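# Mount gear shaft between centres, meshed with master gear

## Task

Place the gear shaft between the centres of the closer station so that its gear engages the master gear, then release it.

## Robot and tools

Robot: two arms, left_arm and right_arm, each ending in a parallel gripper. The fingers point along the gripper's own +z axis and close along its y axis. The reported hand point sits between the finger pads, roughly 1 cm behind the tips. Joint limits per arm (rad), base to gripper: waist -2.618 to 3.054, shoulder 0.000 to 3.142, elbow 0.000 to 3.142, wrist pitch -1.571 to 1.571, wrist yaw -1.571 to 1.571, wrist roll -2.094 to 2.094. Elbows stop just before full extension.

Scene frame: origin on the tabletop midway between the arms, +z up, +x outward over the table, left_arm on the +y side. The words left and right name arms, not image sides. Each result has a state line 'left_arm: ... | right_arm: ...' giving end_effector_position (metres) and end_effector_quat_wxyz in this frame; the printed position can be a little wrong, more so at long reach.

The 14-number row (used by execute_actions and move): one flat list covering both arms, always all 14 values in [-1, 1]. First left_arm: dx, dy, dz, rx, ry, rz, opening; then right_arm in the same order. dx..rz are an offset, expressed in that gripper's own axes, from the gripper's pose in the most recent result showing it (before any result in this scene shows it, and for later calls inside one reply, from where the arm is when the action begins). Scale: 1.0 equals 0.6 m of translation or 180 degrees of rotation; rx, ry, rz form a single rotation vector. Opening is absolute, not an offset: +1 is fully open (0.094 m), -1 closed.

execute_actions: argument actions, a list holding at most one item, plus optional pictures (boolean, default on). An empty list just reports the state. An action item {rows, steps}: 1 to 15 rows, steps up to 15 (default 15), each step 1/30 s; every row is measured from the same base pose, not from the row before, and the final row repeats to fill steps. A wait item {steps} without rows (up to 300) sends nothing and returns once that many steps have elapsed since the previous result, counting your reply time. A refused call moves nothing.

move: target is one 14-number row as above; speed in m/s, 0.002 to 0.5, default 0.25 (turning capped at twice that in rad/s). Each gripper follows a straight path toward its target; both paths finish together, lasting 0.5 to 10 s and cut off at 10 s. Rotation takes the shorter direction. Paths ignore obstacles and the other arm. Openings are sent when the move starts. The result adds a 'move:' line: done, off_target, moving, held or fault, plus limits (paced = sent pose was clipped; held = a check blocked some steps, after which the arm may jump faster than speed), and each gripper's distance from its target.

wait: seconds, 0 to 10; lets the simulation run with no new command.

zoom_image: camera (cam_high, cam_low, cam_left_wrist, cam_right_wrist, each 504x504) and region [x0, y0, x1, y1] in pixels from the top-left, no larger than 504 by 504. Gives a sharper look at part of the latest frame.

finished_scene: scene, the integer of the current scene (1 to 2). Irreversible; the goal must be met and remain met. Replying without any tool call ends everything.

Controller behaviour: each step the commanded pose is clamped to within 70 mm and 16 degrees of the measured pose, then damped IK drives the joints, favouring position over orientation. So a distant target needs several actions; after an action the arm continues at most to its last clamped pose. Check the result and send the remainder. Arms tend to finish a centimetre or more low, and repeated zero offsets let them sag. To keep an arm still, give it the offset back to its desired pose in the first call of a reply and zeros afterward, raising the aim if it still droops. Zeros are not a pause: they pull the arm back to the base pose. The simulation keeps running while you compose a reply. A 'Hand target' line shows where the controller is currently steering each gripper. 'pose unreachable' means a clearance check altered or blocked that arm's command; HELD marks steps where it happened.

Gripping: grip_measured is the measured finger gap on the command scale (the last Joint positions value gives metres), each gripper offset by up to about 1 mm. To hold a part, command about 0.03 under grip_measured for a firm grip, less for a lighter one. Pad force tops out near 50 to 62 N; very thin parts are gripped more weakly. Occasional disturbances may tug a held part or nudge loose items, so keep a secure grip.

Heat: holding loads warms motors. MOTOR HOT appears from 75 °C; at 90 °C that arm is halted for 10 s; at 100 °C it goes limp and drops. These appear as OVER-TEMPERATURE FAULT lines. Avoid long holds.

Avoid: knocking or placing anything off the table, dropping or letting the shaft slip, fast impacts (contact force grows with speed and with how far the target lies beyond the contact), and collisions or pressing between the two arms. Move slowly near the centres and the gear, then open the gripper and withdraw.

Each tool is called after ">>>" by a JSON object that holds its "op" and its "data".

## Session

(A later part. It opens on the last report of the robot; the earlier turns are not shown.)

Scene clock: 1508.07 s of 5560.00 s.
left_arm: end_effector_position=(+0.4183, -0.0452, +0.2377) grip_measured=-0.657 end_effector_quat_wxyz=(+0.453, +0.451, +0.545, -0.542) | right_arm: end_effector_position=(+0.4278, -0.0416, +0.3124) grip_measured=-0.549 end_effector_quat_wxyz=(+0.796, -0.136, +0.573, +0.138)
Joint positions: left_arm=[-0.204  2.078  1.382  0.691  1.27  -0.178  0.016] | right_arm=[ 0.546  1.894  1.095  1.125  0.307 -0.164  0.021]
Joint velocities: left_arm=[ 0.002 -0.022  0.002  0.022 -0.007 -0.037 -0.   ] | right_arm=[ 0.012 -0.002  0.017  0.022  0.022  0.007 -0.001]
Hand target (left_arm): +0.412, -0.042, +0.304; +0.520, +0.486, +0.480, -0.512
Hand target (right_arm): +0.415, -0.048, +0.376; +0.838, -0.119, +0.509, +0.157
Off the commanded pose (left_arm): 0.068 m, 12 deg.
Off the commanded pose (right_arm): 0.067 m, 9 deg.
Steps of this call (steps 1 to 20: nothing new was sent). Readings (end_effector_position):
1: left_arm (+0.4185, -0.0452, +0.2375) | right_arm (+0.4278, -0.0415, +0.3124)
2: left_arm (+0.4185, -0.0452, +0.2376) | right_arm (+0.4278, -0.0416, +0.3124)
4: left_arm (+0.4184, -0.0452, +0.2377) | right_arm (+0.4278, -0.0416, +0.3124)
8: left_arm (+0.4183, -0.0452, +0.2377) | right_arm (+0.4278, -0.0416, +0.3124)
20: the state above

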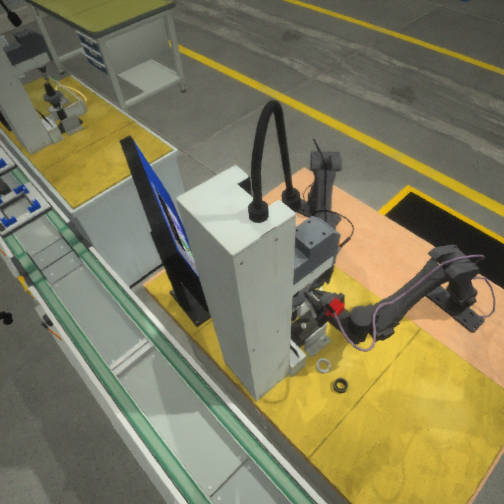

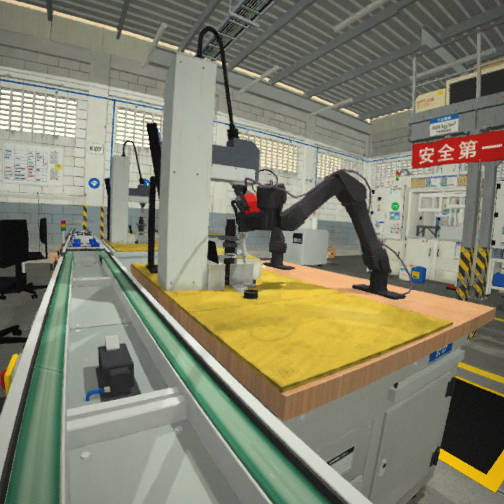

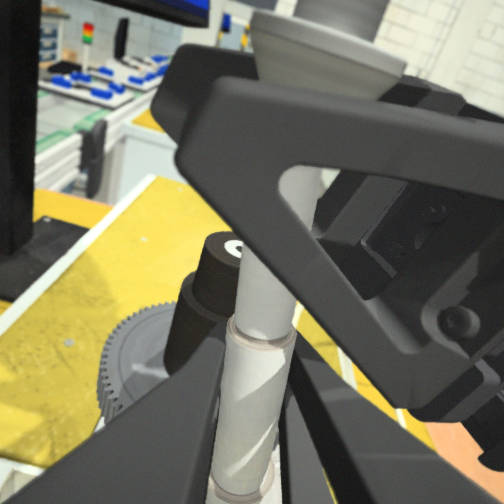

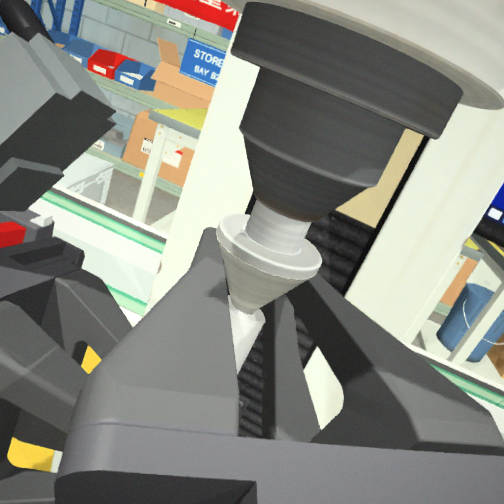

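>>> {"op": "zoom_image", "data": {"camera": "cam_high", "region": [280, 270, 370, 380]}}

Region (280, 270, 370, 380) of cam_high's 504x504 image, scaled by 4.582, with more detail than that image has; it fills the left 412 columns of this view, and the rest is white.

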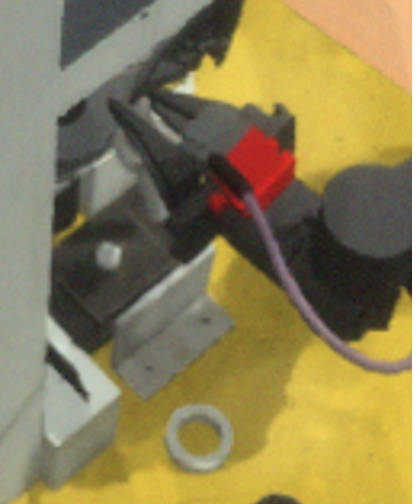

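>>> {"op": "execute_actions", "data": {"actions": [{"rows": [[-0.111,-0.019,-0.003,0.003,-0.027,0.063,-0.70,-0.111,-0.003,0.018,0,-0.050,0.006,-0.55],[-0.112,-0.017,-0.003,0.003,-0.027,0.064,-0.70,-0.112,-0.003,0.019,0,-0.051,0.006,-0.55],[-0.112,-0.015,-0.003,0.003,-0.027,0.065,-0.70,-0.113,-0.003,0.019,0,-0.052,0.006,-0.55],[-0.113,-0.013,-0.003,0.003,-0.027,0.066,-0.70,-0.114,-0.003,0.020,0,-0.052,0.006,-0.55],[-0.113,-0.011,-0.003,0.003,-0.027,0.067,-0.70,-0.115,-0.003,0.020,0,-0.052,0.006,-0.55],[-0.114,-0.009,-0.003,0.003,-0.027,0.068,-0.70,-0.115,-0.003,0.020,0,-0.052,0.006,-0.55],[-0.114,-0.007,-0.003,0.003,-0.027,0.069,-0.70,-0.115,-0.003,0.020,0,-0.052,0.006,-0.55],[-0.114,-0.005,-0.003,0.003,-0.027,0.070,-0.70,-0.115,-0.003,0.020,0,-0.052,0.006,-0.55],[-0.114,-0.003,-0.003,0.003,-0.027,0.071,-0.70,-0.115,-0.003,0.020,0,-0.052,0.006,-0.55],[-0.114,-0.001,-0.003,0.003,-0.027,0.072,-0.70,-0.115,-0.003,0.020,0,-0.052,0.006,-0.55]], "steps": 15}], "pictures": false}}

>>> {"op": "execute_actions", "data": {"actions": [{"steps": 20}]}}

Scene clock: 1553.37 s of 5560.00 s.
left_arm: end_effector_position=(+0.4197, -0.0464, +0.2459) grip_measured=-0.657 end_effector_quat_wxyz=(+0.455, +0.466, +0.528, -0.546) | right_arm: end_effector_position=(+0.4282, -0.0417, +0.3206) grip_measured=-0.549 end_effector_quat_wxyz=(+0.801, -0.136, +0.567, +0.133)
Joint positions: left_arm=[-0.202  2.097  1.427  0.704  1.304 -0.187  0.016] | right_arm=[ 0.546  1.889  1.111  1.12   0.309 -0.178  0.021]
Joint velocities: left_arm=[-0.007  0.007  0.012  0.066 -0.051 -0.066 -0.   ] | right_arm=[-0.002  0.007 -0.017 -0.007 -0.022 -0.022 -0.001]
Hand target (left_arm): +0.423, -0.041, +0.305; +0.529, +0.492, +0.471, -0.507
Hand target (right_arm): +0.415, -0.047, +0.380; +0.839, -0.119, +0.508, +0.154
Off the commanded pose (left_arm): 0.060 m, 12 deg.
Off the commanded pose (right_arm): 0.062 m, 9 deg.
Steps of this call (steps 1 to 90: nothing new was sent; then 41.80 s passed at rest; steps 91 to 105: all 15 steps of this action). Readings (end_effector_position):
91: left_arm (+0.4182, -0.0452, +0.2380) | right_arm (+0.4279, -0.0416, +0.3123)
92: left_arm (+0.4182, -0.0452, +0.2384) | right_arm (+0.4279, -0.0417, +0.3123)
94: left_arm (+0.4182, -0.0452, +0.2391) | right_arm (+0.4279, -0.0417, +0.3132)
98: left_arm (+0.4190, -0.0460, +0.2441) | right_arm (+0.4279, -0.0417, +0.3185)
105: the state above

Scene clock: 1554.03 s of 5560.00 s.
left_arm: end_effector_position=(+0.4199, -0.0464, +0.2459) grip_measured=-0.657 end_effector_quat_wxyz=(+0.455, +0.466, +0.527, -0.545) | right_arm: end_effector_position=(+0.4283, -0.0417, +0.3204) grip_measured=-0.549 end_effector_quat_wxyz=(+0.801, -0.137, +0.568, +0.133)
Joint positions: left_arm=[-0.202  2.098  1.428  0.707  1.304 -0.187  0.016] | right_arm=[ 0.546  1.889  1.111  1.119  0.309 -0.179  0.021]
Joint velocities: left_arm=[-0.012  0.007  0.002  0.066  0.007 -0.022 -0.001] | right_arm=[-0.017  0.002 -0.007  0.007 -0.022 -0.037 -0.001]
Hand target (left_arm): +0.423, -0.041, +0.305; +0.529, +0.492, +0.471, -0.507
Hand target (right_arm): +0.415, -0.047, +0.379; +0.839, -0.119, +0.508, +0.154
Off the commanded pose (left_arm): 0.060 m, 12 deg.
Off the commanded pose (right_arm): 0.062 m, 9 deg.
Steps of this call (steps 1 to 20: nothing new was sent). Readings (end_effector_position):
1: left_arm (+0.4198, -0.0464, +0.2458) | right_arm (+0.4283, -0.0418, +0.3205)
2: left_arm (+0.4198, -0.0464, +0.2460) | right_arm (+0.4283, -0.0418, +0.3205)
4: left_arm (+0.4199, -0.0464, +0.2458) | right_arm (+0.4283, -0.0418, +0.3205)
8: left_arm (+0.4198, -0.0464, +0.2459) | right_arm (+0.4283, -0.0418, +0.3205)
20: the state above

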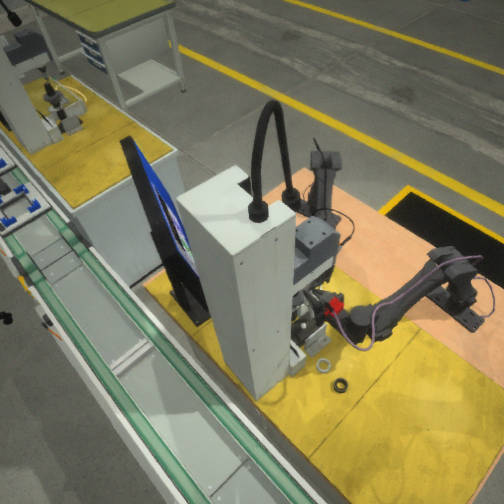

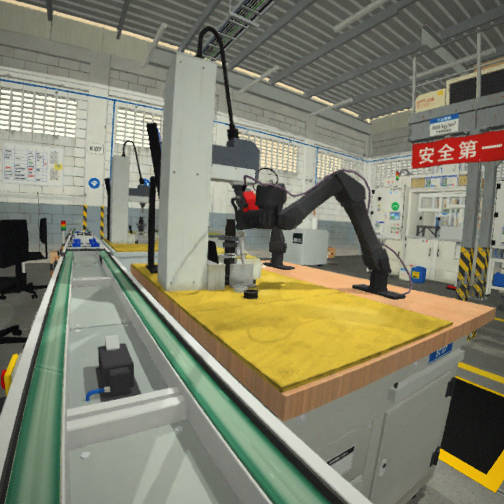

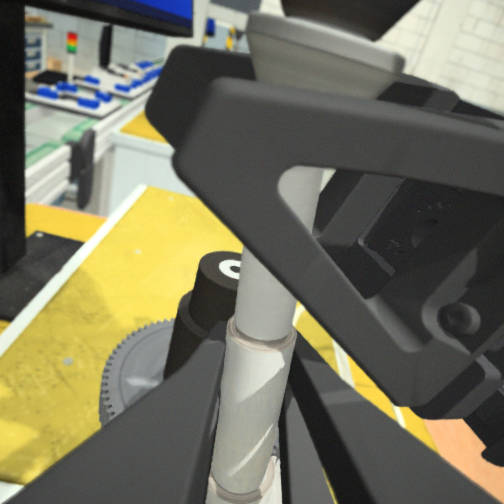

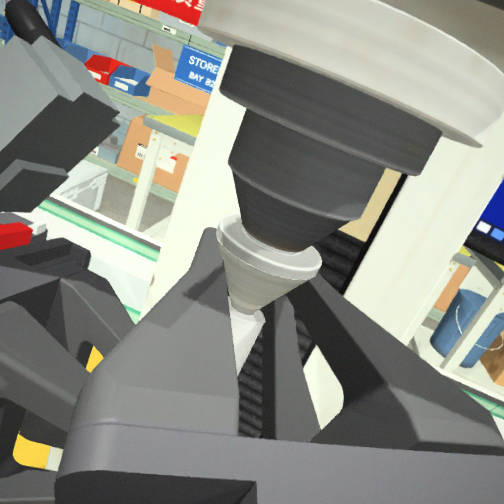

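>>> {"op": "execute_actions", "data": {"actions": [{"rows": [[-0.100,0.004,-0.004,-0.008,-0.026,0.063,-0.70,-0.101,-0.003,0.015,0,-0.047,0.008,-0.55],[-0.100,0.006,-0.004,-0.008,-0.026,0.065,-0.70,-0.101,-0.003,0.015,0,-0.047,0.008,-0.55],[-0.100,0.008,-0.004,-0.008,-0.026,0.067,-0.70,-0.101,-0.003,0.015,0,-0.047,0.008,-0.55],[-0.100,0.010,-0.004,-0.008,-0.026,0.069,-0.70,-0.101,-0.003,0.015,0,-0.047,0.008,-0.55],[-0.100,0.012,-0.004,-0.008,-0.026,0.071,-0.70,-0.101,-0.003,0.015,0,-0.047,0.008,-0.55],[-0.100,0.014,-0.004,-0.008,-0.026,0.073,-0.70,-0.101,-0.003,0.015,0,-0.047,0.008,-0.55],[-0.100,0.016,-0.004,-0.008,-0.026,0.075,-0.70,-0.101,-0.003,0.015,0,-0.047,0.008,-0.55],[-0.100,0.018,-0.004,-0.008,-0.026,0.077,-0.70,-0.101,-0.003,0.015,0,-0.047,0.008,-0.55],[-0.100,0.020,-0.004,-0.008,-0.026,0.079,-0.70,-0.101,-0.003,0.015,0,-0.047,0.008,-0.55],[-0.100,0.022,-0.004,-0.008,-0.026,0.081,-0.70,-0.101,-0.003,0.015,0,-0.047,0.008,-0.55]], "steps": 15}], "pictures": false}}

>>> {"op": "execute_actions", "data": {"actions": [{"steps": 20}]}}

Scene clock: 1574.80 s of 5560.00 s.
left_arm: end_effector_position=(+0.4236, -0.0462, +0.2459) grip_measured=-0.657 end_effector_quat_wxyz=(+0.463, +0.491, +0.500, -0.542) | right_arm: end_effector_position=(+0.4284, -0.0419, +0.3203) grip_measured=-0.549 end_effector_quat_wxyz=(+0.801, -0.139, +0.567, +0.129)
Joint positions: left_arm=[-0.195  2.142  1.479  0.744  1.351 -0.167  0.016] | right_arm=[ 0.546  1.889  1.111  1.119  0.311 -0.188  0.021]
Joint velocities: left_arm=[ 0.007  0.022  0.017  0.11   0.022 -0.007 -0.   ] | right_arm=[-0.012  0.002  0.002 -0.022  0.037  0.022  0.001]
Hand target (left_arm): +0.434, -0.040, +0.304; +0.545, +0.503, +0.453, -0.494
Hand target (right_arm): +0.415, -0.047, +0.379; +0.839, -0.119, +0.509, +0.151
Off the commanded pose (left_arm): 0.060 m, 12 deg.
Off the commanded pose (right_arm): 0.061 m, 9 deg.
Steps of this call (steps 1 to 90: nothing new was sent; then 17.27 s passed at rest; steps 91 to 105: all 15 steps of this action). Readings (end_effector_position):
91: left_arm (+0.4199, -0.0465, +0.2457) | right_arm (+0.4283, -0.0418, +0.3204)
92: left_arm (+0.4200, -0.0466, +0.2458) | right_arm (+0.4284, -0.0419, +0.3204)
94: left_arm (+0.4204, -0.0470, +0.2456) | right_arm (+0.4284, -0.0419, +0.3204)
98: left_arm (+0.4217, -0.0466, +0.2456) | right_arm (+0.4284, -0.0418, +0.3203)
105: the state above

Scene clock: 1575.47 s of 5560.00 s.
left_arm: end_effector_position=(+0.4238, -0.0463, +0.2459) grip_measured=-0.657 end_effector_quat_wxyz=(+0.465, +0.492, +0.499, -0.542) | right_arm: end_effector_position=(+0.4284, -0.0419, +0.3203) grip_measured=-0.549 end_effector_quat_wxyz=(+0.802, -0.139, +0.567, +0.129)
Joint positions: left_arm=[-0.195  2.144  1.48   0.751  1.351 -0.167  0.016] | right_arm=[ 0.546  1.889  1.111  1.119  0.311 -0.189  0.021]
Joint velocities: left_arm=[-0.012  0.007  0.007  0.051 -0.022  0.066 -0.   ] | right_arm=[-0.017 -0.002 -0.022 -0.066 -0.022  0.007 -0.001]
Hand target (left_arm): +0.434, -0.041, +0.304; +0.545, +0.503, +0.453, -0.494
Hand target (right_arm): +0.415, -0.047, +0.379; +0.839, -0.119, +0.509, +0.151
Off the commanded pose (left_arm): 0.060 m, 12 deg.
Off the commanded pose (right_arm): 0.061 m, 9 deg.
Steps of this call (steps 1 to 20: nothing new was sent). Readings (end_effector_position):
1: left_arm (+0.4236, -0.0463, +0.2459) | right_arm (+0.4284, -0.0419, +0.3203)
2: left_arm (+0.4236, -0.0463, +0.2459) | right_arm (+0.4284, -0.0419, +0.3203)
4: left_arm (+0.4237, -0.0463, +0.2458) | right_arm (+0.4284, -0.0419, +0.3203)
8: left_arm (+0.4238, -0.0463, +0.2458) | right_arm (+0.4284, -0.0419, +0.3203)
20: the state above

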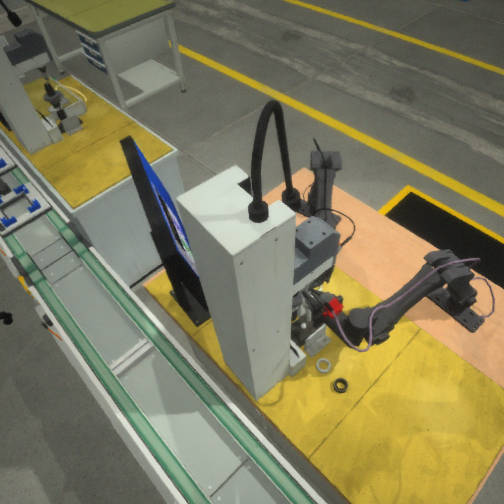

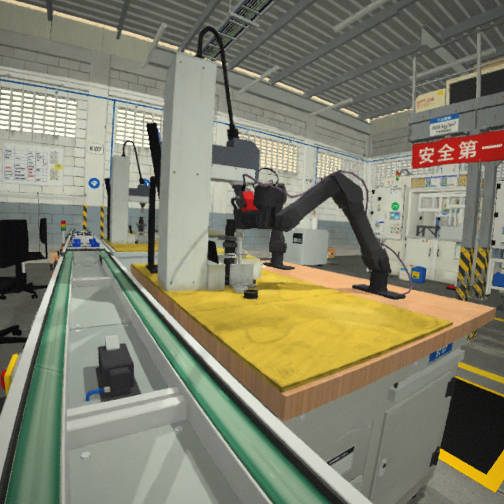

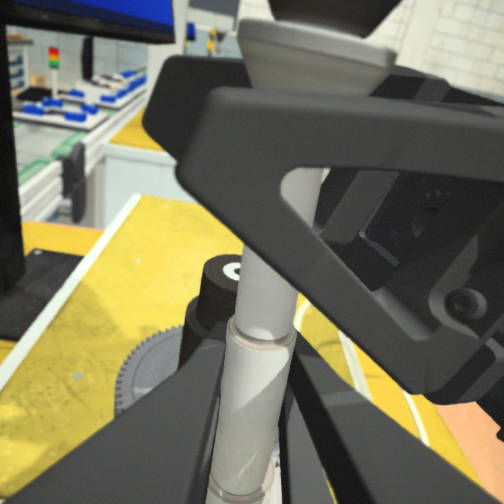

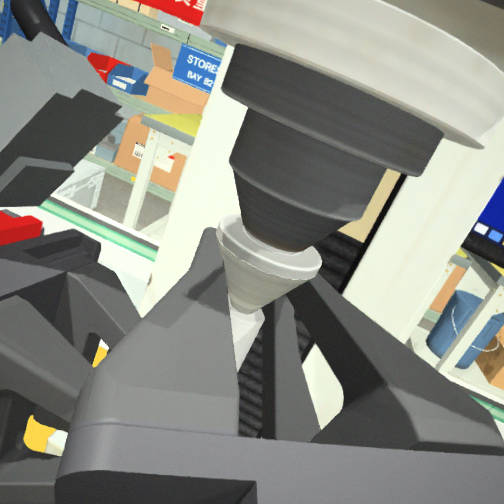

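>>> {"op": "execute_actions", "data": {"actions": [{"rows": [[-0.098,0.023,-0.004,-0.021,-0.024,0.061,-0.70,-0.100,-0.003,0.015,0.002,-0.046,0.010,-0.55],[-0.098,0.025,-0.004,-0.021,-0.024,0.063,-0.70,-0.100,-0.003,0.015,0.002,-0.046,0.010,-0.55],[-0.098,0.026,-0.004,-0.021,-0.024,0.065,-0.70,-0.100,-0.003,0.015,0.002,-0.046,0.010,-0.55],[-0.098,0.028,-0.004,-0.021,-0.024,0.067,-0.70,-0.100,-0.003,0.015,0.002,-0.046,0.010,-0.55],[-0.098,0.029,-0.004,-0.021,-0.024,0.069,-0.70,-0.100,-0.003,0.015,0.002,-0.046,0.010,-0.55],[-0.098,0.031,-0.004,-0.021,-0.024,0.072,-0.70,-0.100,-0.003,0.015,0.002,-0.046,0.010,-0.55],[-0.098,0.032,-0.004,-0.021,-0.024,0.074,-0.70,-0.100,-0.003,0.015,0.002,-0.046,0.010,-0.55],[-0.098,0.034,-0.004,-0.021,-0.024,0.076,-0.70,-0.100,-0.003,0.015,0.002,-0.046,0.010,-0.55],[-0.098,0.035,-0.004,-0.021,-0.024,0.078,-0.70,-0.100,-0.003,0.015,0.002,-0.046,0.010,-0.55],[-0.098,0.037,-0.004,-0.021,-0.024,0.080,-0.70,-0.100,-0.003,0.015,0.002,-0.046,0.010,-0.55],[-0.098,0.038,-0.004,-0.021,-0.024,0.082,-0.70,-0.100,-0.003,0.015,0.002,-0.046,0.010,-0.55],[-0.098,0.039,-0.004,-0.021,-0.024,0.084,-0.70,-0.100,-0.003,0.015,0.002,-0.046,0.010,-0.55]], "steps": 15}], "pictures": false}}

>>> {"op": "execute_actions", "data": {"actions": [{"steps": 20}]}}

Scene clock: 1592.60 s of 5560.00 s.
left_arm: end_effector_position=(+0.4283, -0.0463, +0.2461) grip_measured=-0.657 end_effector_quat_wxyz=(+0.479, +0.517, +0.470, -0.532) | right_arm: end_effector_position=(+0.4286, -0.0422, +0.3202) grip_measured=-0.549 end_effector_quat_wxyz=(+0.802, -0.141, +0.567, +0.124)
Joint positions: left_arm=[-0.19   2.186  1.53   0.788  1.386 -0.135  0.016] | right_arm=[ 0.546  1.889  1.111  1.118  0.312 -0.198  0.021]
Joint velocities: left_arm=[ 0.007  0.042  0.042  0.066 -0.037 -0.051 -0.001] | right_arm=[-0.027 -0.012 -0.002  0.022 -0.022 -0.037 -0.001]
Hand target (left_arm): +0.443, -0.040, +0.304; +0.564, +0.519, +0.430, -0.477
Hand target (right_arm): +0.415, -0.046, +0.378; +0.839, -0.117, +0.511, +0.148
Off the commanded pose (left_arm): 0.061 m, 13 deg.
Off the commanded pose (right_arm): 0.061 m, 9 deg.
Steps of this call (steps 1 to 90: nothing new was sent; then 13.63 s passed at rest; steps 91 to 105: all 15 steps of this action). Readings (end_effector_position):
91: left_arm (+0.4238, -0.0463, +0.2458) | right_arm (+0.4285, -0.0420, +0.3202)
92: left_arm (+0.4238, -0.0464, +0.2459) | right_arm (+0.4285, -0.0421, +0.3202)
94: left_arm (+0.4244, -0.0462, +0.2458) | right_arm (+0.4285, -0.0421, +0.3202)
98: left_arm (+0.4258, -0.0462, +0.2459) | right_arm (+0.4286, -0.0421, +0.3202)
105: the state above

Scene clock: 1593.27 s of 5560.00 s.
left_arm: end_effector_position=(+0.4287, -0.0463, +0.2460) grip_measured=-0.657 end_effector_quat_wxyz=(+0.481, +0.518, +0.468, -0.531) | right_arm: end_effector_position=(+0.4286, -0.0422, +0.3201) grip_measured=-0.549 end_effector_quat_wxyz=(+0.802, -0.141, +0.567, +0.124)
Joint positions: left_arm=[-0.19   2.189  1.532  0.795  1.386 -0.134  0.016] | right_arm=[ 0.546  1.889  1.111  1.118  0.313 -0.199  0.021]
Joint velocities: left_arm=[ 0.012  0.012 -0.022  0.022 -0.007  0.007  0.   ] | right_arm=[ 0.007  0.012 -0.007 -0.007  0.007 -0.007  0.001]
Hand target (left_arm): +0.443, -0.040, +0.304; +0.564, +0.519, +0.431, -0.477
Hand target (right_arm): +0.415, -0.047, +0.378; +0.839, -0.117, +0.511, +0.148
Off the commanded pose (left_arm): 0.061 m, 12 deg.
Off the commanded pose (right_arm): 0.061 m, 9 deg.
Steps of this call (steps 1 to 20: nothing new was sent). Readings (end_effector_position):
1: left_arm (+0.4285, -0.0462, +0.2460) | right_arm (+0.4286, -0.0422, +0.3202)
2: left_arm (+0.4286, -0.0462, +0.2459) | right_arm (+0.4286, -0.0422, +0.3202)
4: left_arm (+0.4287, -0.0463, +0.2460) | right_arm (+0.4286, -0.0422, +0.3202)
8: left_arm (+0.4287, -0.0463, +0.2459) | right_arm (+0.4286, -0.0422, +0.3202)
20: the state above

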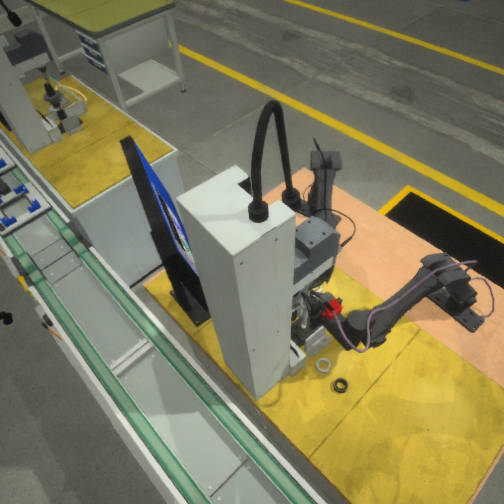

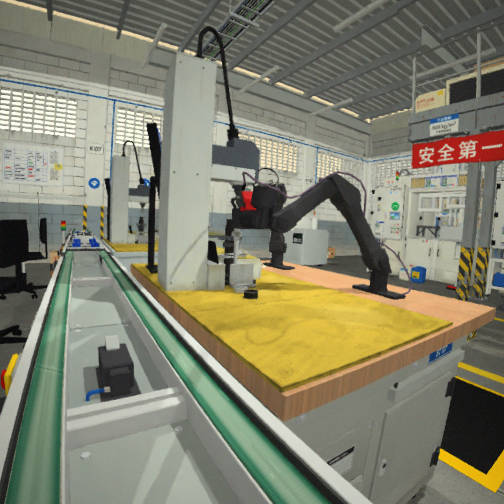

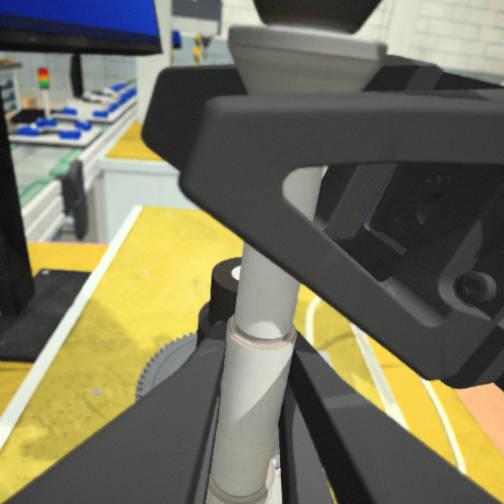

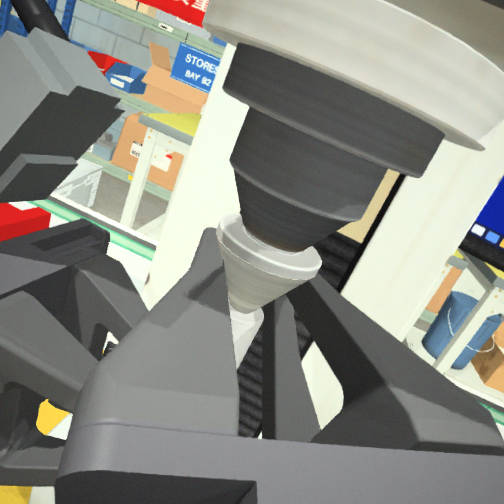

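>>> {"op": "zoom_image", "data": {"camera": "cam_high", "region": [280, 270, 370, 380]}}

>>> {"op": "zoom_image", "data": {"camera": "cam_low", "region": [200, 170, 290, 290]}}

Region (280, 270, 370, 380) of cam_high's 504x504 image, scaled by 4.582, with more detail than that image has; it fills the left 412 columns of this view, and the rest is white.

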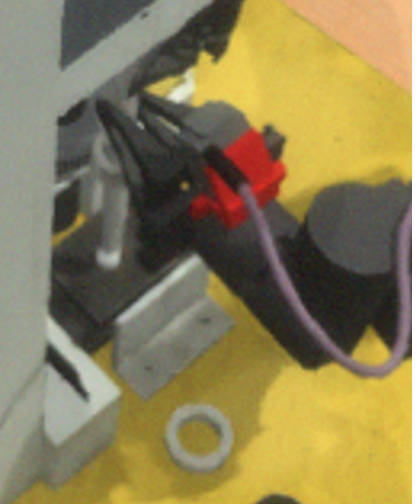

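Region (200, 170, 290, 290) of cam_low's 504x504 image, scaled by 4.200, with more detail than that image has; it fills the left 378 columns of this view, and the rest is white.

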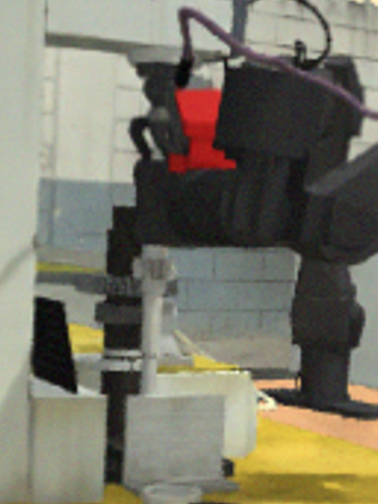

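>>> {"op": "zoom_image", "data": {"camera": "cam_high", "region": [288, 295, 328, 345]}}

Region (288, 295, 328, 345) of cam_high's 504x504 image, scaled by 10.080, with more detail than that image has; it fills the left 403 columns of this view, and the rest is white.

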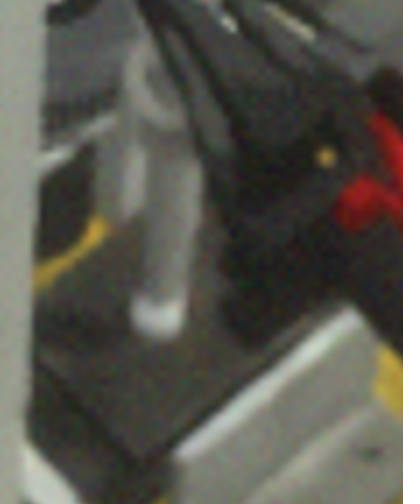

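>>> {"op": "execute_actions", "data": {"actions": [{"rows": [[-0.0935,0.039,-0.004,-0.031,-0.021,0.057,-0.70,-0.099,-0.003,0.015,0.003,-0.045,0.012,-0.55],[-0.0925,0.039,-0.004,-0.031,-0.021,0.057,-0.70,-0.098,-0.003,0.015,0.003,-0.045,0.012,-0.55],[-0.0915,0.039,-0.004,-0.031,-0.021,0.057,-0.70,-0.097,-0.003,0.014,0.003,-0.045,0.012,-0.55],[-0.0905,0.039,-0.004,-0.031,-0.021,0.057,-0.70,-0.096,-0.003,0.014,0.003,-0.045,0.012,-0.55],[-0.0895,0.039,-0.004,-0.031,-0.021,0.057,-0.70,-0.095,-0.003,0.014,0.003,-0.045,0.012,-0.55],[-0.0885,0.039,-0.004,-0.031,-0.021,0.057,-0.70,-0.094,-0.003,0.013,0.003,-0.045,0.012,-0.55],[-0.0875,0.039,-0.004,-0.031,-0.021,0.057,-0.70,-0.093,-0.003,0.013,0.003,-0.045,0.012,-0.55],[-0.0865,0.039,-0.004,-0.031,-0.021,0.057,-0.70,-0.092,-0.003,0.013,0.003,-0.045,0.012,-0.55],[-0.0855,0.039,-0.004,-0.031,-0.021,0.057,-0.70,-0.091,-0.003,0.012,0.003,-0.045,0.012,-0.55],[-0.0845,0.039,-0.004,-0.031,-0.021,0.057,-0.70,-0.090,-0.003,0.012,0.003,-0.045,0.012,-0.55],[-0.0835,0.039,-0.004,-0.031,-0.021,0.057,-0.70,-0.089,-0.003,0.012,0.003,-0.045,0.012,-0.55],[-0.0825,0.039,-0.004,-0.031,-0.021,0.057,-0.70,-0.088,-0.003,0.011,0.003,-0.045,0.012,-0.55]], "steps": 15}], "pictures": false}}

>>> {"op": "execute_actions", "data": {"actions": [{"steps": 20}], "pictures": false}}

Scene clock: 1642.83 s of 5560.00 s.
left_arm: end_effector_position=(+0.4298, -0.0465, +0.2456) grip_measured=-0.657 end_effector_quat_wxyz=(+0.489, +0.521, +0.461, -0.526) | right_arm: end_effector_position=(+0.4287, -0.0424, +0.3200) grip_measured=-0.549 end_effector_quat_wxyz=(+0.802, -0.142, +0.567, +0.122)
Joint positions: left_arm=[-0.19   2.2    1.532  0.843  1.383 -0.148  0.016] | right_arm=[ 0.546  1.889  1.111  1.118  0.314 -0.203  0.021]
Joint velocities: left_arm=[ 0.002  0.017  0.017  0.066 -0.066 -0.081 -0.   ] | right_arm=[-0.007 -0.007 -0.007 -0.037  0.007  0.037 -0.001]
Hand target (left_arm): +0.444, -0.041, +0.297; +0.564, +0.518, +0.429, -0.479
Hand target (right_arm): +0.416, -0.046, +0.370; +0.838, -0.117, +0.513, +0.145
Off the commanded pose (left_arm): 0.055 m, 11 deg.
Off the commanded pose (right_arm): 0.053 m, 8 deg.
Steps of this call (steps 1 to 90: nothing new was sent; then 46.07 s passed at rest; steps 91 to 105: all 15 steps of this action). Readings (end_effector_position):
91: left_arm (+0.4287, -0.0463, +0.2461) | right_arm (+0.4287, -0.0423, +0.3201)
92: left_arm (+0.4287, -0.0463, +0.2459) | right_arm (+0.4287, -0.0424, +0.3200)
94: left_arm (+0.4289, -0.0463, +0.2457) | right_arm (+0.4287, -0.0424, +0.3200)
98: left_arm (+0.4292, -0.0464, +0.2456) | right_arm (+0.4287, -0.0424, +0.3200)
105: the state above

Scene clock: 1643.50 s of 5560.00 s.
left_arm: end_effector_position=(+0.4299, -0.0465, +0.2456) grip_measured=-0.657 end_effector_quat_wxyz=(+0.490, +0.521, +0.460, -0.526) | right_arm: end_effector_position=(+0.4287, -0.0424, +0.3200) grip_measured=-0.549 end_effector_quat_wxyz=(+0.802, -0.142, +0.567, +0.122)
Joint positions: left_arm=[-0.19   2.202  1.532  0.854  1.383 -0.153  0.016] | right_arm=[ 0.546  1.889  1.111  1.118  0.314 -0.203  0.021]
Joint velocities: left_arm=[ 0.017 -0.032 -0.007  0.051  0.022 -0.022  0.   ] | right_arm=[-0.007 -0.017 -0.002  0.037  0.037 -0.007 -0.001]
Hand target (left_arm): +0.444, -0.041, +0.297; +0.564, +0.518, +0.429, -0.479
Hand target (right_arm): +0.416, -0.046, +0.370; +0.838, -0.117, +0.513, +0.145
Off the commanded pose (left_arm): 0.055 m, 11 deg.
Off the commanded pose (right_arm): 0.053 m, 8 deg.
Steps of this call (steps 1 to 20: nothing new was sent). Readings (end_effector_position):
1: left_arm (+0.4299, -0.0465, +0.2455) | right_arm (+0.4287, -0.0424, +0.3200)
2: left_arm (+0.4299, -0.0465, +0.2455) | right_arm (+0.4287, -0.0424, +0.3200)
4: left_arm (+0.4299, -0.0465, +0.2456) | right_arm (+0.4287, -0.0424, +0.3200)
8: left_arm (+0.4299, -0.0465, +0.2456) | right_arm (+0.4287, -0.0424, +0.3200)
20: the state above

>>> {"op": "execute_actions", "data": {"actions": [{"rows": [[-0.082,0.038,-0.004,-0.029,-0.019,0.048,-0.70,-0.087,-0.003,0.011,0.004,-0.044,0.013,-0.55],[-0.082,0.038,-0.004,-0.029,-0.019,0.047,-0.70,-0.0855,-0.003,0.011,0.004,-0.044,0.013,-0.55],[-0.082,0.037,-0.004,-0.029,-0.018,0.046,-0.70,-0.084,-0.003,0.010,0.004,-0.043,0.013,-0.55],[-0.082,0.037,-0.004,-0.029,-0.018,0.045,-0.70,-0.0825,-0.003,0.010,0.004,-0.043,0.013,-0.55],[-0.082,0.036,-0.004,-0.029,-0.018,0.044,-0.70,-0.081,-0.003,0.009,0.004,-0.042,0.013,-0.55],[-0.082,0.036,-0.004,-0.029,-0.017,0.043,-0.70,-0.0795,-0.003,0.009,0.004,-0.042,0.013,-0.55],[-0.082,0.035,-0.004,-0.029,-0.017,0.043,-0.70,-0.078,-0.003,0.008,0.004,-0.041,0.013,-0.55],[-0.082,0.035,-0.004,-0.029,-0.017,0.043,-0.70,-0.0765,-0.003,0.008,0.004,-0.041,0.013,-0.55],[-0.082,0.035,-0.004,-0.029,-0.017,0.043,-0.70,-0.075,-0.003,0.007,0.004,-0.040,0.013,-0.55],[-0.082,0.035,-0.004,-0.029,-0.017,0.043,-0.70,-0.0735,-0.003,0.007,0.004,-0.040,0.013,-0.55],[-0.082,0.035,-0.004,-0.029,-0.017,0.043,-0.70,-0.072,-0.003,0.006,0.004,-0.039,0.013,-0.55]], "steps": 15}], "pictures": false}}

>>> {"op": "execute_actions", "data": {"actions": [{"steps": 20}]}}

>>> {"op": "zoom_image", "data": {"camera": "cam_high", "region": [288, 295, 328, 345]}}

Scene clock: 1668.67 s of 5560.00 s.
left_arm: end_effector_position=(+0.4299, -0.0465, +0.2457) grip_measured=-0.657 end_effector_quat_wxyz=(+0.490, +0.520, +0.459, -0.527) | right_arm: end_effector_position=(+0.4288, -0.0425, +0.3200) grip_measured=-0.549 end_effector_quat_wxyz=(+0.802, -0.142, +0.567, +0.122)
Joint positions: left_arm=[-0.19   2.205  1.532  0.868  1.384 -0.167  0.016] | right_arm=[ 0.546  1.889  1.111  1.118  0.315 -0.203  0.021]
Joint velocities: left_arm=[ 0.002 -0.007  0.012 -0.037  0.007 -0.037  0.   ] | right_arm=[ 0.012 -0.007 -0.007 -0.007  0.022 -0.022 -0.   ]
Hand target (left_arm): +0.443, -0.041, +0.296; +0.559, +0.514, +0.433, -0.485
Hand target (right_arm): +0.418, -0.046, +0.361; +0.833, -0.117, +0.521, +0.143
Off the commanded pose (left_arm): 0.053 m, 10 deg.
Off the commanded pose (right_arm): 0.043 m, 7 deg.
Steps of this call (steps 1 to 90: nothing new was sent; then 21.67 s passed at rest; steps 91 to 105: all 15 steps of this action). Readings (end_effector_position):
91: left_arm (+0.4299, -0.0465, +0.2458) | right_arm (+0.4287, -0.0425, +0.3200)
92: left_arm (+0.4300, -0.0465, +0.2456) | right_arm (+0.4287, -0.0425, +0.3200)
94: left_arm (+0.4300, -0.0465, +0.2456) | right_arm (+0.4287, -0.0425, +0.3200)
98: left_arm (+0.4299, -0.0465, +0.2457) | right_arm (+0.4287, -0.0425, +0.3200)
105: the state above

Scene clock: 1669.33 s of 5560.00 s.
left_arm: end_effector_position=(+0.4299, -0.0465, +0.2457) grip_measured=-0.657 end_effector_quat_wxyz=(+0.490, +0.520, +0.459, -0.527) | right_arm: end_effector_position=(+0.4288, -0.0425, +0.3200) grip_measured=-0.549 end_effector_quat_wxyz=(+0.802, -0.142, +0.567, +0.122)
Joint positions: left_arm=[-0.19   2.205  1.532  0.868  1.384 -0.167  0.016] | right_arm=[ 0.546  1.889  1.111  1.118  0.315 -0.203  0.021]
Joint velocities: left_arm=[-0.002 -0.017 -0.007 -0.051 -0.022 -0.007 -0.   ] | right_arm=[ 0.007 -0.002  0.002 -0.022 -0.022  0.037 -0.001]
Hand target (left_arm): +0.443, -0.041, +0.296; +0.559, +0.514, +0.433, -0.485
Hand target (right_arm): +0.418, -0.046, +0.361; +0.833, -0.117, +0.521, +0.143
Off the commanded pose (left_arm): 0.053 m, 10 deg.
Off the commanded pose (right_arm): 0.043 m, 7 deg.
Steps of this call (steps 1 to 20: nothing new was sent). Readings (end_effector_position):
1: left_arm (+0.4299, -0.0465, +0.2457) | right_arm (+0.4288, -0.0425, +0.3200)
2: left_arm (+0.4299, -0.0465, +0.2457) | right_arm (+0.4288, -0.0425, +0.3200)
4: left_arm (+0.4299, -0.0465, +0.2457) | right_arm (+0.4288, -0.0425, +0.3200)
8: left_arm (+0.4299, -0.0465, +0.2457) | right_arm (+0.4288, -0.0425, +0.3200)
20: the state above

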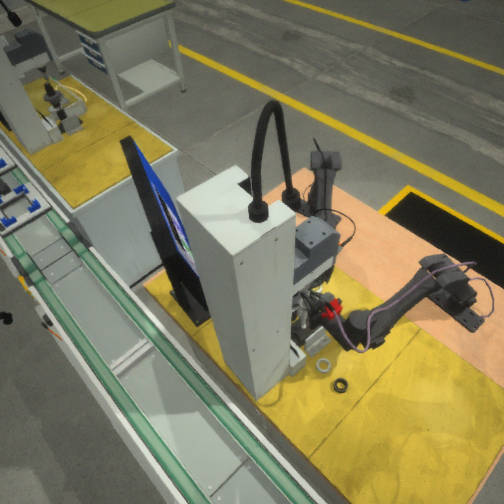

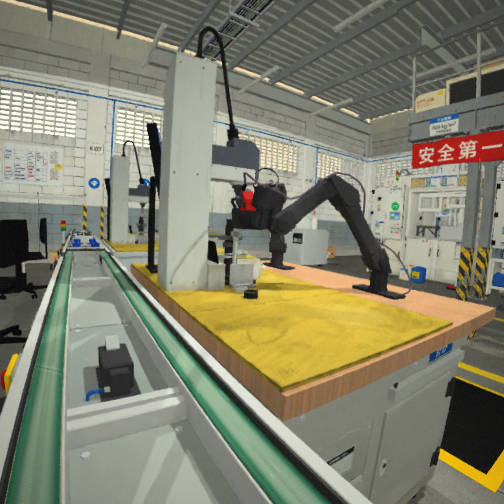

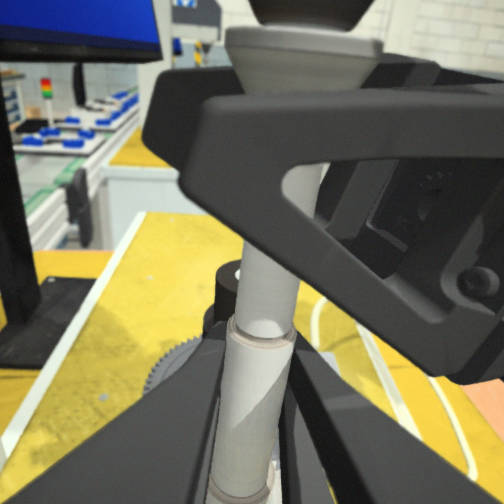

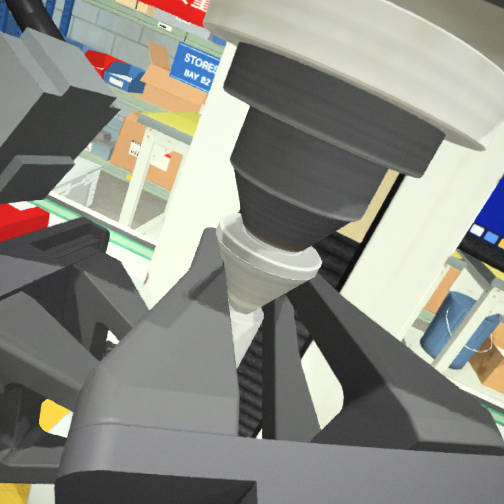

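Region (288, 295, 328, 345) of cam_high's 504x504 image, scaled by 10.080, with more detail than that image has; it fills the left 403 columns of this view, and the rest is white.

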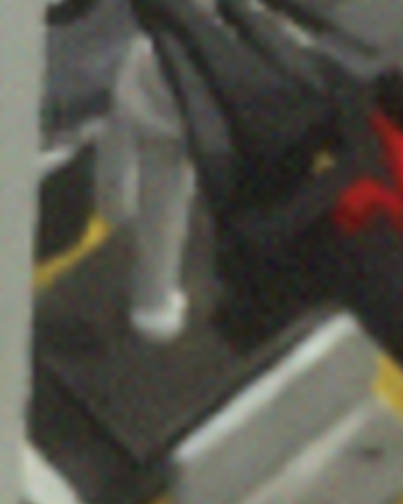

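>>> {"op": "execute_actions", "data": {"actions": [{"rows": [[-0.082,0.034,-0.003,-0.029,-0.017,0.043,-0.70,-0.072,-0.003,0.006,0.004,-0.039,0.013,-0.55],[-0.082,0.034,-0.002,-0.029,-0.017,0.042,-0.70,-0.072,-0.003,0.006,0.004,-0.039,0.013,-0.55],[-0.082,0.033,-0.001,-0.029,-0.017,0.042,-0.70,-0.072,-0.003,0.006,0.004,-0.039,0.013,-0.55],[-0.082,0.032,0.000,-0.029,-0.017,0.041,-0.70,-0.072,-0.003,0.006,0.004,-0.039,0.013,-0.55],[-0.082,0.032,0.001,-0.029,-0.017,0.041,-0.70,-0.072,-0.003,0.006,0.004,-0.039,0.013,-0.55],[-0.082,0.031,0.002,-0.029,-0.017,0.040,-0.70,-0.072,-0.003,0.006,0.004,-0.039,0.013,-0.55],[-0.082,0.030,0.003,-0.029,-0.017,0.040,-0.70,-0.072,-0.003,0.006,0.004,-0.039,0.013,-0.55],[-0.082,0.030,0.004,-0.029,-0.017,0.039,-0.70,-0.072,-0.003,0.006,0.004,-0.039,0.013,-0.55],[-0.082,0.029,0.005,-0.029,-0.017,0.039,-0.70,-0.072,-0.003,0.006,0.004,-0.039,0.013,-0.55],[-0.082,0.028,0.006,-0.029,-0.017,0.038,-0.70,-0.072,-0.003,0.006,0.004,-0.039,0.013,-0.55]], "steps": 15}], "pictures": false}}

>>> {"op": "execute_actions", "data": {"actions": [{"steps": 20}]}}

>>> {"op": "zoom_image", "data": {"camera": "cam_high", "region": [288, 295, 328, 345]}}

Scene clock: 1703.80 s of 5560.00 s.
left_arm: end_effector_position=(+0.4298, -0.0465, +0.2457) grip_measured=-0.657 end_effector_quat_wxyz=(+0.489, +0.520, +0.460, -0.528) | right_arm: end_effector_position=(+0.4288, -0.0425, +0.3200) grip_measured=-0.549 end_effector_quat_wxyz=(+0.802, -0.142, +0.567, +0.122)
Joint positions: left_arm=[-0.19   2.205  1.532  0.869  1.384 -0.171  0.016] | right_arm=[ 0.546  1.889  1.111  1.118  0.315 -0.203  0.021]
Joint velocities: left_arm=[-0.007 -0.007 -0.017 -0.022  0.081 -0.007 -0.001] | right_arm=[-0.002 -0.002 -0.032 -0.037  0.022  0.037  0.001]
Hand target (left_arm): +0.439, -0.046, +0.296; +0.554, +0.510, +0.437, -0.491
Hand target (right_arm): +0.418, -0.046, +0.361; +0.833, -0.117, +0.521, +0.142
Off the commanded pose (left_arm): 0.052 m, 9 deg.
Off the commanded pose (right_arm): 0.043 m, 7 deg.
Steps of this call (steps 1 to 90: nothing new was sent; then 30.97 s passed at rest; steps 91 to 105: all 15 steps of this action). Readings (end_effector_position):
91: left_arm (+0.4299, -0.0465, +0.2457) | right_arm (+0.4288, -0.0425, +0.3200)
92: left_arm (+0.4299, -0.0465, +0.2457) | right_arm (+0.4288, -0.0425, +0.3200)
94: left_arm (+0.4298, -0.0465, +0.2457) | right_arm (+0.4288, -0.0425, +0.3200)
98: left_arm (+0.4298, -0.0465, +0.2457) | right_arm (+0.4288, -0.0425, +0.3200)
105: the state above

Scene clock: 1704.47 s of 5560.00 s.
left_arm: end_effector_position=(+0.4298, -0.0465, +0.2457) grip_measured=-0.657 end_effector_quat_wxyz=(+0.489, +0.520, +0.460, -0.528) | right_arm: end_effector_position=(+0.4288, -0.0425, +0.3200) grip_measured=-0.549 end_effector_quat_wxyz=(+0.802, -0.142, +0.567, +0.122)
Joint positions: left_arm=[-0.19   2.205  1.532  0.869  1.384 -0.171  0.016] | right_arm=[ 0.546  1.889  1.111  1.118  0.315 -0.203  0.021]
Joint velocities: left_arm=[-0.012 -0.007 -0.012 -0.022 -0.037 -0.037 -0.001] | right_arm=[-0.002  0.022 -0.022 -0.081 -0.007 -0.037 -0.001]
Hand target (left_arm): +0.439, -0.046, +0.296; +0.554, +0.510, +0.437, -0.491
Hand target (right_arm): +0.418, -0.046, +0.361; +0.833, -0.117, +0.521, +0.142
Off the commanded pose (left_arm): 0.052 m, 9 deg.
Off the commanded pose (right_arm): 0.043 m, 7 deg.
Steps of this call (steps 1 to 20: nothing new was sent). Readings (end_effector_position):
1: left_arm (+0.4298, -0.0465, +0.2457) | right_arm (+0.4288, -0.0425, +0.3200)
2: left_arm (+0.4298, -0.0465, +0.2457) | right_arm (+0.4288, -0.0425, +0.3200)
4: left_arm (+0.4298, -0.0465, +0.2457) | right_arm (+0.4288, -0.0425, +0.3200)
8: left_arm (+0.4298, -0.0465, +0.2457) | right_arm (+0.4288, -0.0425, +0.3200)
20: the state above

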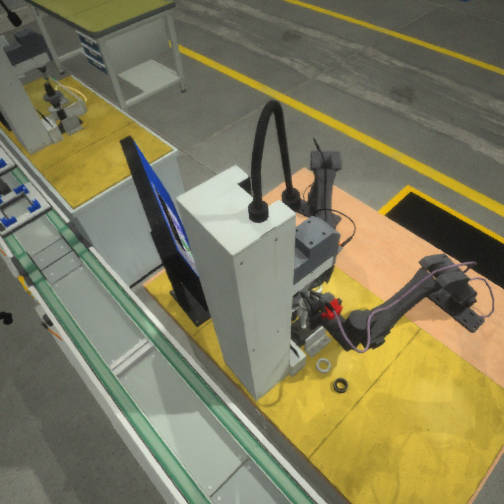

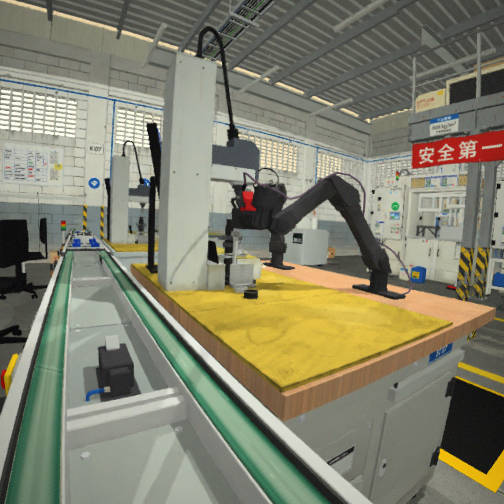

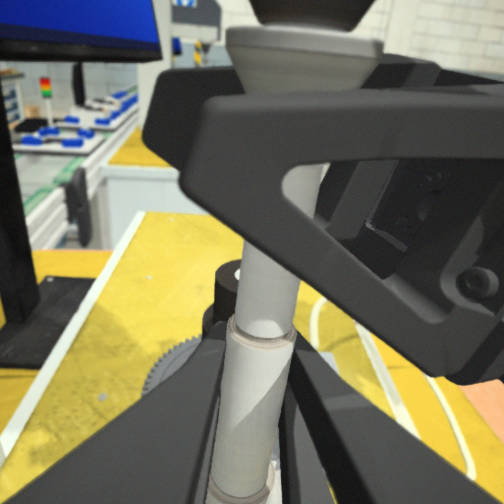

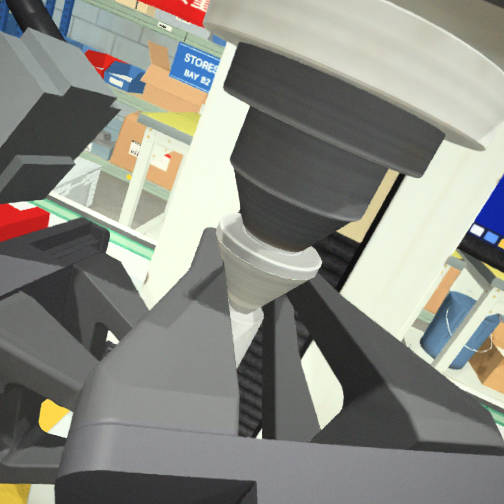

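Region (288, 295, 328, 345) of cam_high's 504x504 image, scaled by 10.080, with more detail than that image has; it fills the left 403 columns of this view, and the rest is white.

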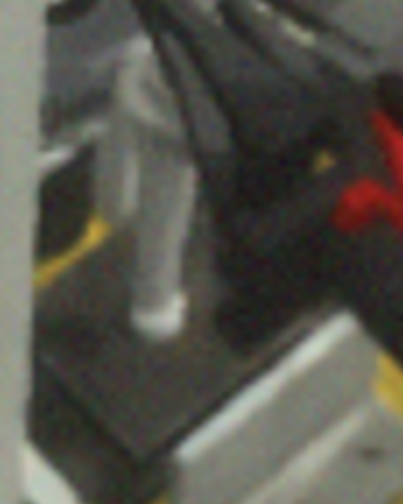

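>>> {"op": "execute_actions", "data": {"actions": [{"rows": [[-0.082,0.028,0.007,-0.029,-0.017,0.038,-0.70,-0.072,-0.003,0.006,0.004,-0.039,0.013,-0.55],[-0.082,0.027,0.008,-0.029,-0.017,0.037,-0.70,-0.072,-0.003,0.006,0.004,-0.039,0.013,-0.55],[-0.082,0.027,0.009,-0.029,-0.017,0.036,-0.70,-0.072,-0.003,0.006,0.004,-0.039,0.013,-0.55],[-0.082,0.026,0.010,-0.029,-0.017,0.035,-0.70,-0.072,-0.003,0.006,0.004,-0.039,0.013,-0.55],[-0.082,0.026,0.011,-0.029,-0.017,0.034,-0.70,-0.072,-0.003,0.006,0.004,-0.039,0.013,-0.55],[-0.082,0.025,0.012,-0.029,-0.017,0.033,-0.70,-0.072,-0.003,0.006,0.004,-0.039,0.013,-0.55],[-0.082,0.025,0.013,-0.029,-0.017,0.032,-0.70,-0.072,-0.003,0.006,0.004,-0.039,0.013,-0.55],[-0.082,0.024,0.014,-0.029,-0.017,0.031,-0.70,-0.072,-0.003,0.006,0.004,-0.039,0.013,-0.55],[-0.082,0.024,0.015,-0.029,-0.017,0.031,-0.70,-0.072,-0.003,0.006,0.004,-0.039,0.013,-0.55],[-0.082,0.024,0.016,-0.029,-0.017,0.031,-0.70,-0.072,-0.003,0.006,0.004,-0.039,0.013,-0.55]], "steps": 15}], "pictures": false}}

>>> {"op": "execute_actions", "data": {"actions": [{"steps": 15}]}}

>>> {"op": "zoom_image", "data": {"camera": "cam_high", "region": [288, 295, 328, 345]}}

Scene clock: 1717.20 s of 5560.00 s.
left_arm: end_effector_position=(+0.4297, -0.0465, +0.2457) grip_measured=-0.657 end_effector_quat_wxyz=(+0.488, +0.519, +0.461, -0.529) | right_arm: end_effector_position=(+0.4288, -0.0425, +0.3200) grip_measured=-0.549 end_effector_quat_wxyz=(+0.802, -0.142, +0.567, +0.122)
Joint positions: left_arm=[-0.19   2.205  1.532  0.868  1.385 -0.174  0.016] | right_arm=[ 0.546  1.889  1.111  1.118  0.315 -0.203  0.021]
Joint velocities: left_arm=[ 0.012 -0.007 -0.002 -0.11  -0.007 -0.066  0.002] | right_arm=[ 0.012 -0.012 -0.007 -0.007 -0.007 -0.007  0.001]
Hand target (left_arm): +0.436, -0.051, +0.296; +0.548, +0.505, +0.443, -0.498
Hand target (right_arm): +0.418, -0.046, +0.361; +0.833, -0.117, +0.521, +0.142
Off the commanded pose (left_arm): 0.052 m, 8 deg.
Off the commanded pose (right_arm): 0.043 m, 7 deg.
Steps of this call (steps 1 to 90: nothing new was sent; then 9.23 s passed at rest; steps 91 to 105: all 15 steps of this action). Readings (end_effector_position):
91: left_arm (+0.4298, -0.0465, +0.2457) | right_arm (+0.4288, -0.0425, +0.3200)
92: left_arm (+0.4298, -0.0465, +0.2457) | right_arm (+0.4288, -0.0425, +0.3200)
94: left_arm (+0.4298, -0.0465, +0.2457) | right_arm (+0.4288, -0.0425, +0.3200)
98: left_arm (+0.4298, -0.0465, +0.2457) | right_arm (+0.4288, -0.0425, +0.3200)
105: the state above

Scene clock: 1717.70 s of 5560.00 s.
left_arm: end_effector_position=(+0.4297, -0.0465, +0.2457) grip_measured=-0.657 end_effector_quat_wxyz=(+0.488, +0.519, +0.461, -0.529) | right_arm: end_effector_position=(+0.4288, -0.0425, +0.3200) grip_measured=-0.549 end_effector_quat_wxyz=(+0.802, -0.142, +0.567, +0.122)
Joint positions: left_arm=[-0.19   2.205  1.532  0.868  1.385 -0.174  0.016] | right_arm=[ 0.546  1.889  1.111  1.118  0.315 -0.203  0.021]
Joint velocities: left_arm=[ 0.012 -0.002  0.002  0.007 -0.037 -0.037  0.   ] | right_arm=[-0.017 -0.022  0.012  0.007  0.007 -0.007 -0.001]
Hand target (left_arm): +0.436, -0.051, +0.296; +0.548, +0.505, +0.443, -0.498
Hand target (right_arm): +0.418, -0.046, +0.361; +0.833, -0.117, +0.521, +0.142
Off the commanded pose (left_arm): 0.052 m, 8 deg.
Off the commanded pose (right_arm): 0.043 m, 7 deg.
Steps of this call (steps 1 to 15: nothing new was sent). Readings (end_effector_position):
1: left_arm (+0.4297, -0.0465, +0.2457) | right_arm (+0.4288, -0.0425, +0.3200)
2: left_arm (+0.4297, -0.0465, +0.2457) | right_arm (+0.4288, -0.0425, +0.3200)
4: left_arm (+0.4297, -0.0465, +0.2457) | right_arm (+0.4288, -0.0425, +0.3200)
8: left_arm (+0.4297, -0.0465, +0.2457) | right_arm (+0.4288, -0.0425, +0.3200)
15: the state above

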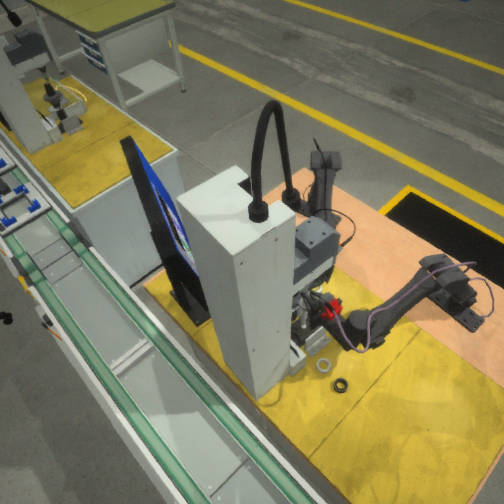

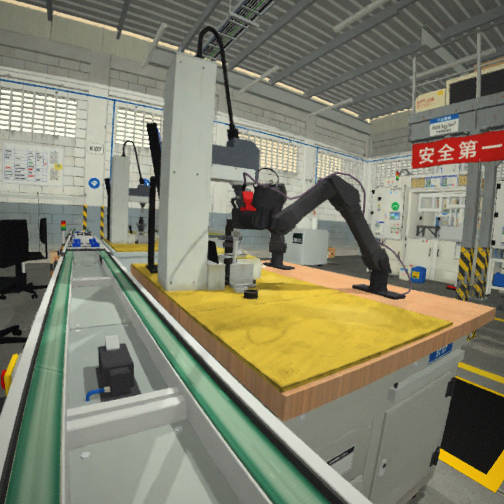

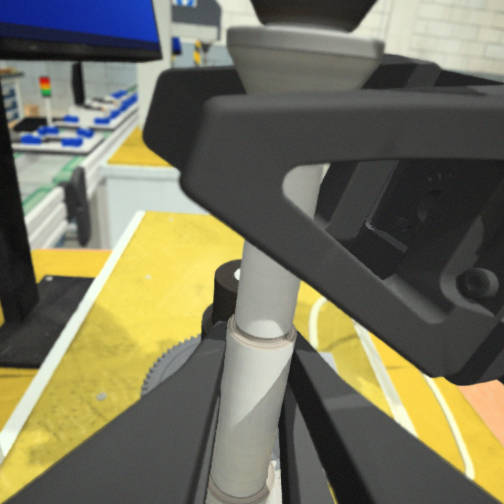

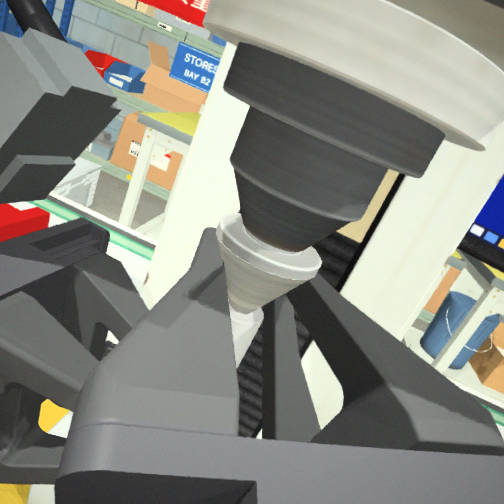

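Region (288, 295, 328, 345) of cam_high's 504x504 image, scaled by 10.080, with more detail than that image has; it fills the left 403 columns of this view, and the rest is white.

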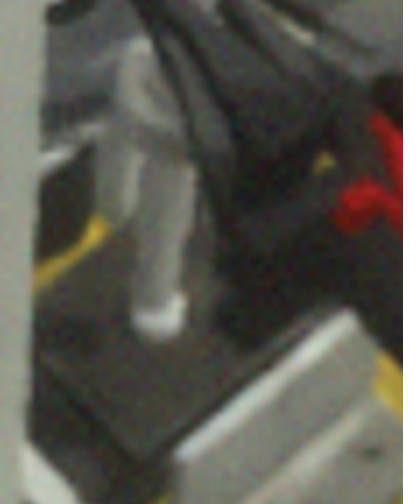

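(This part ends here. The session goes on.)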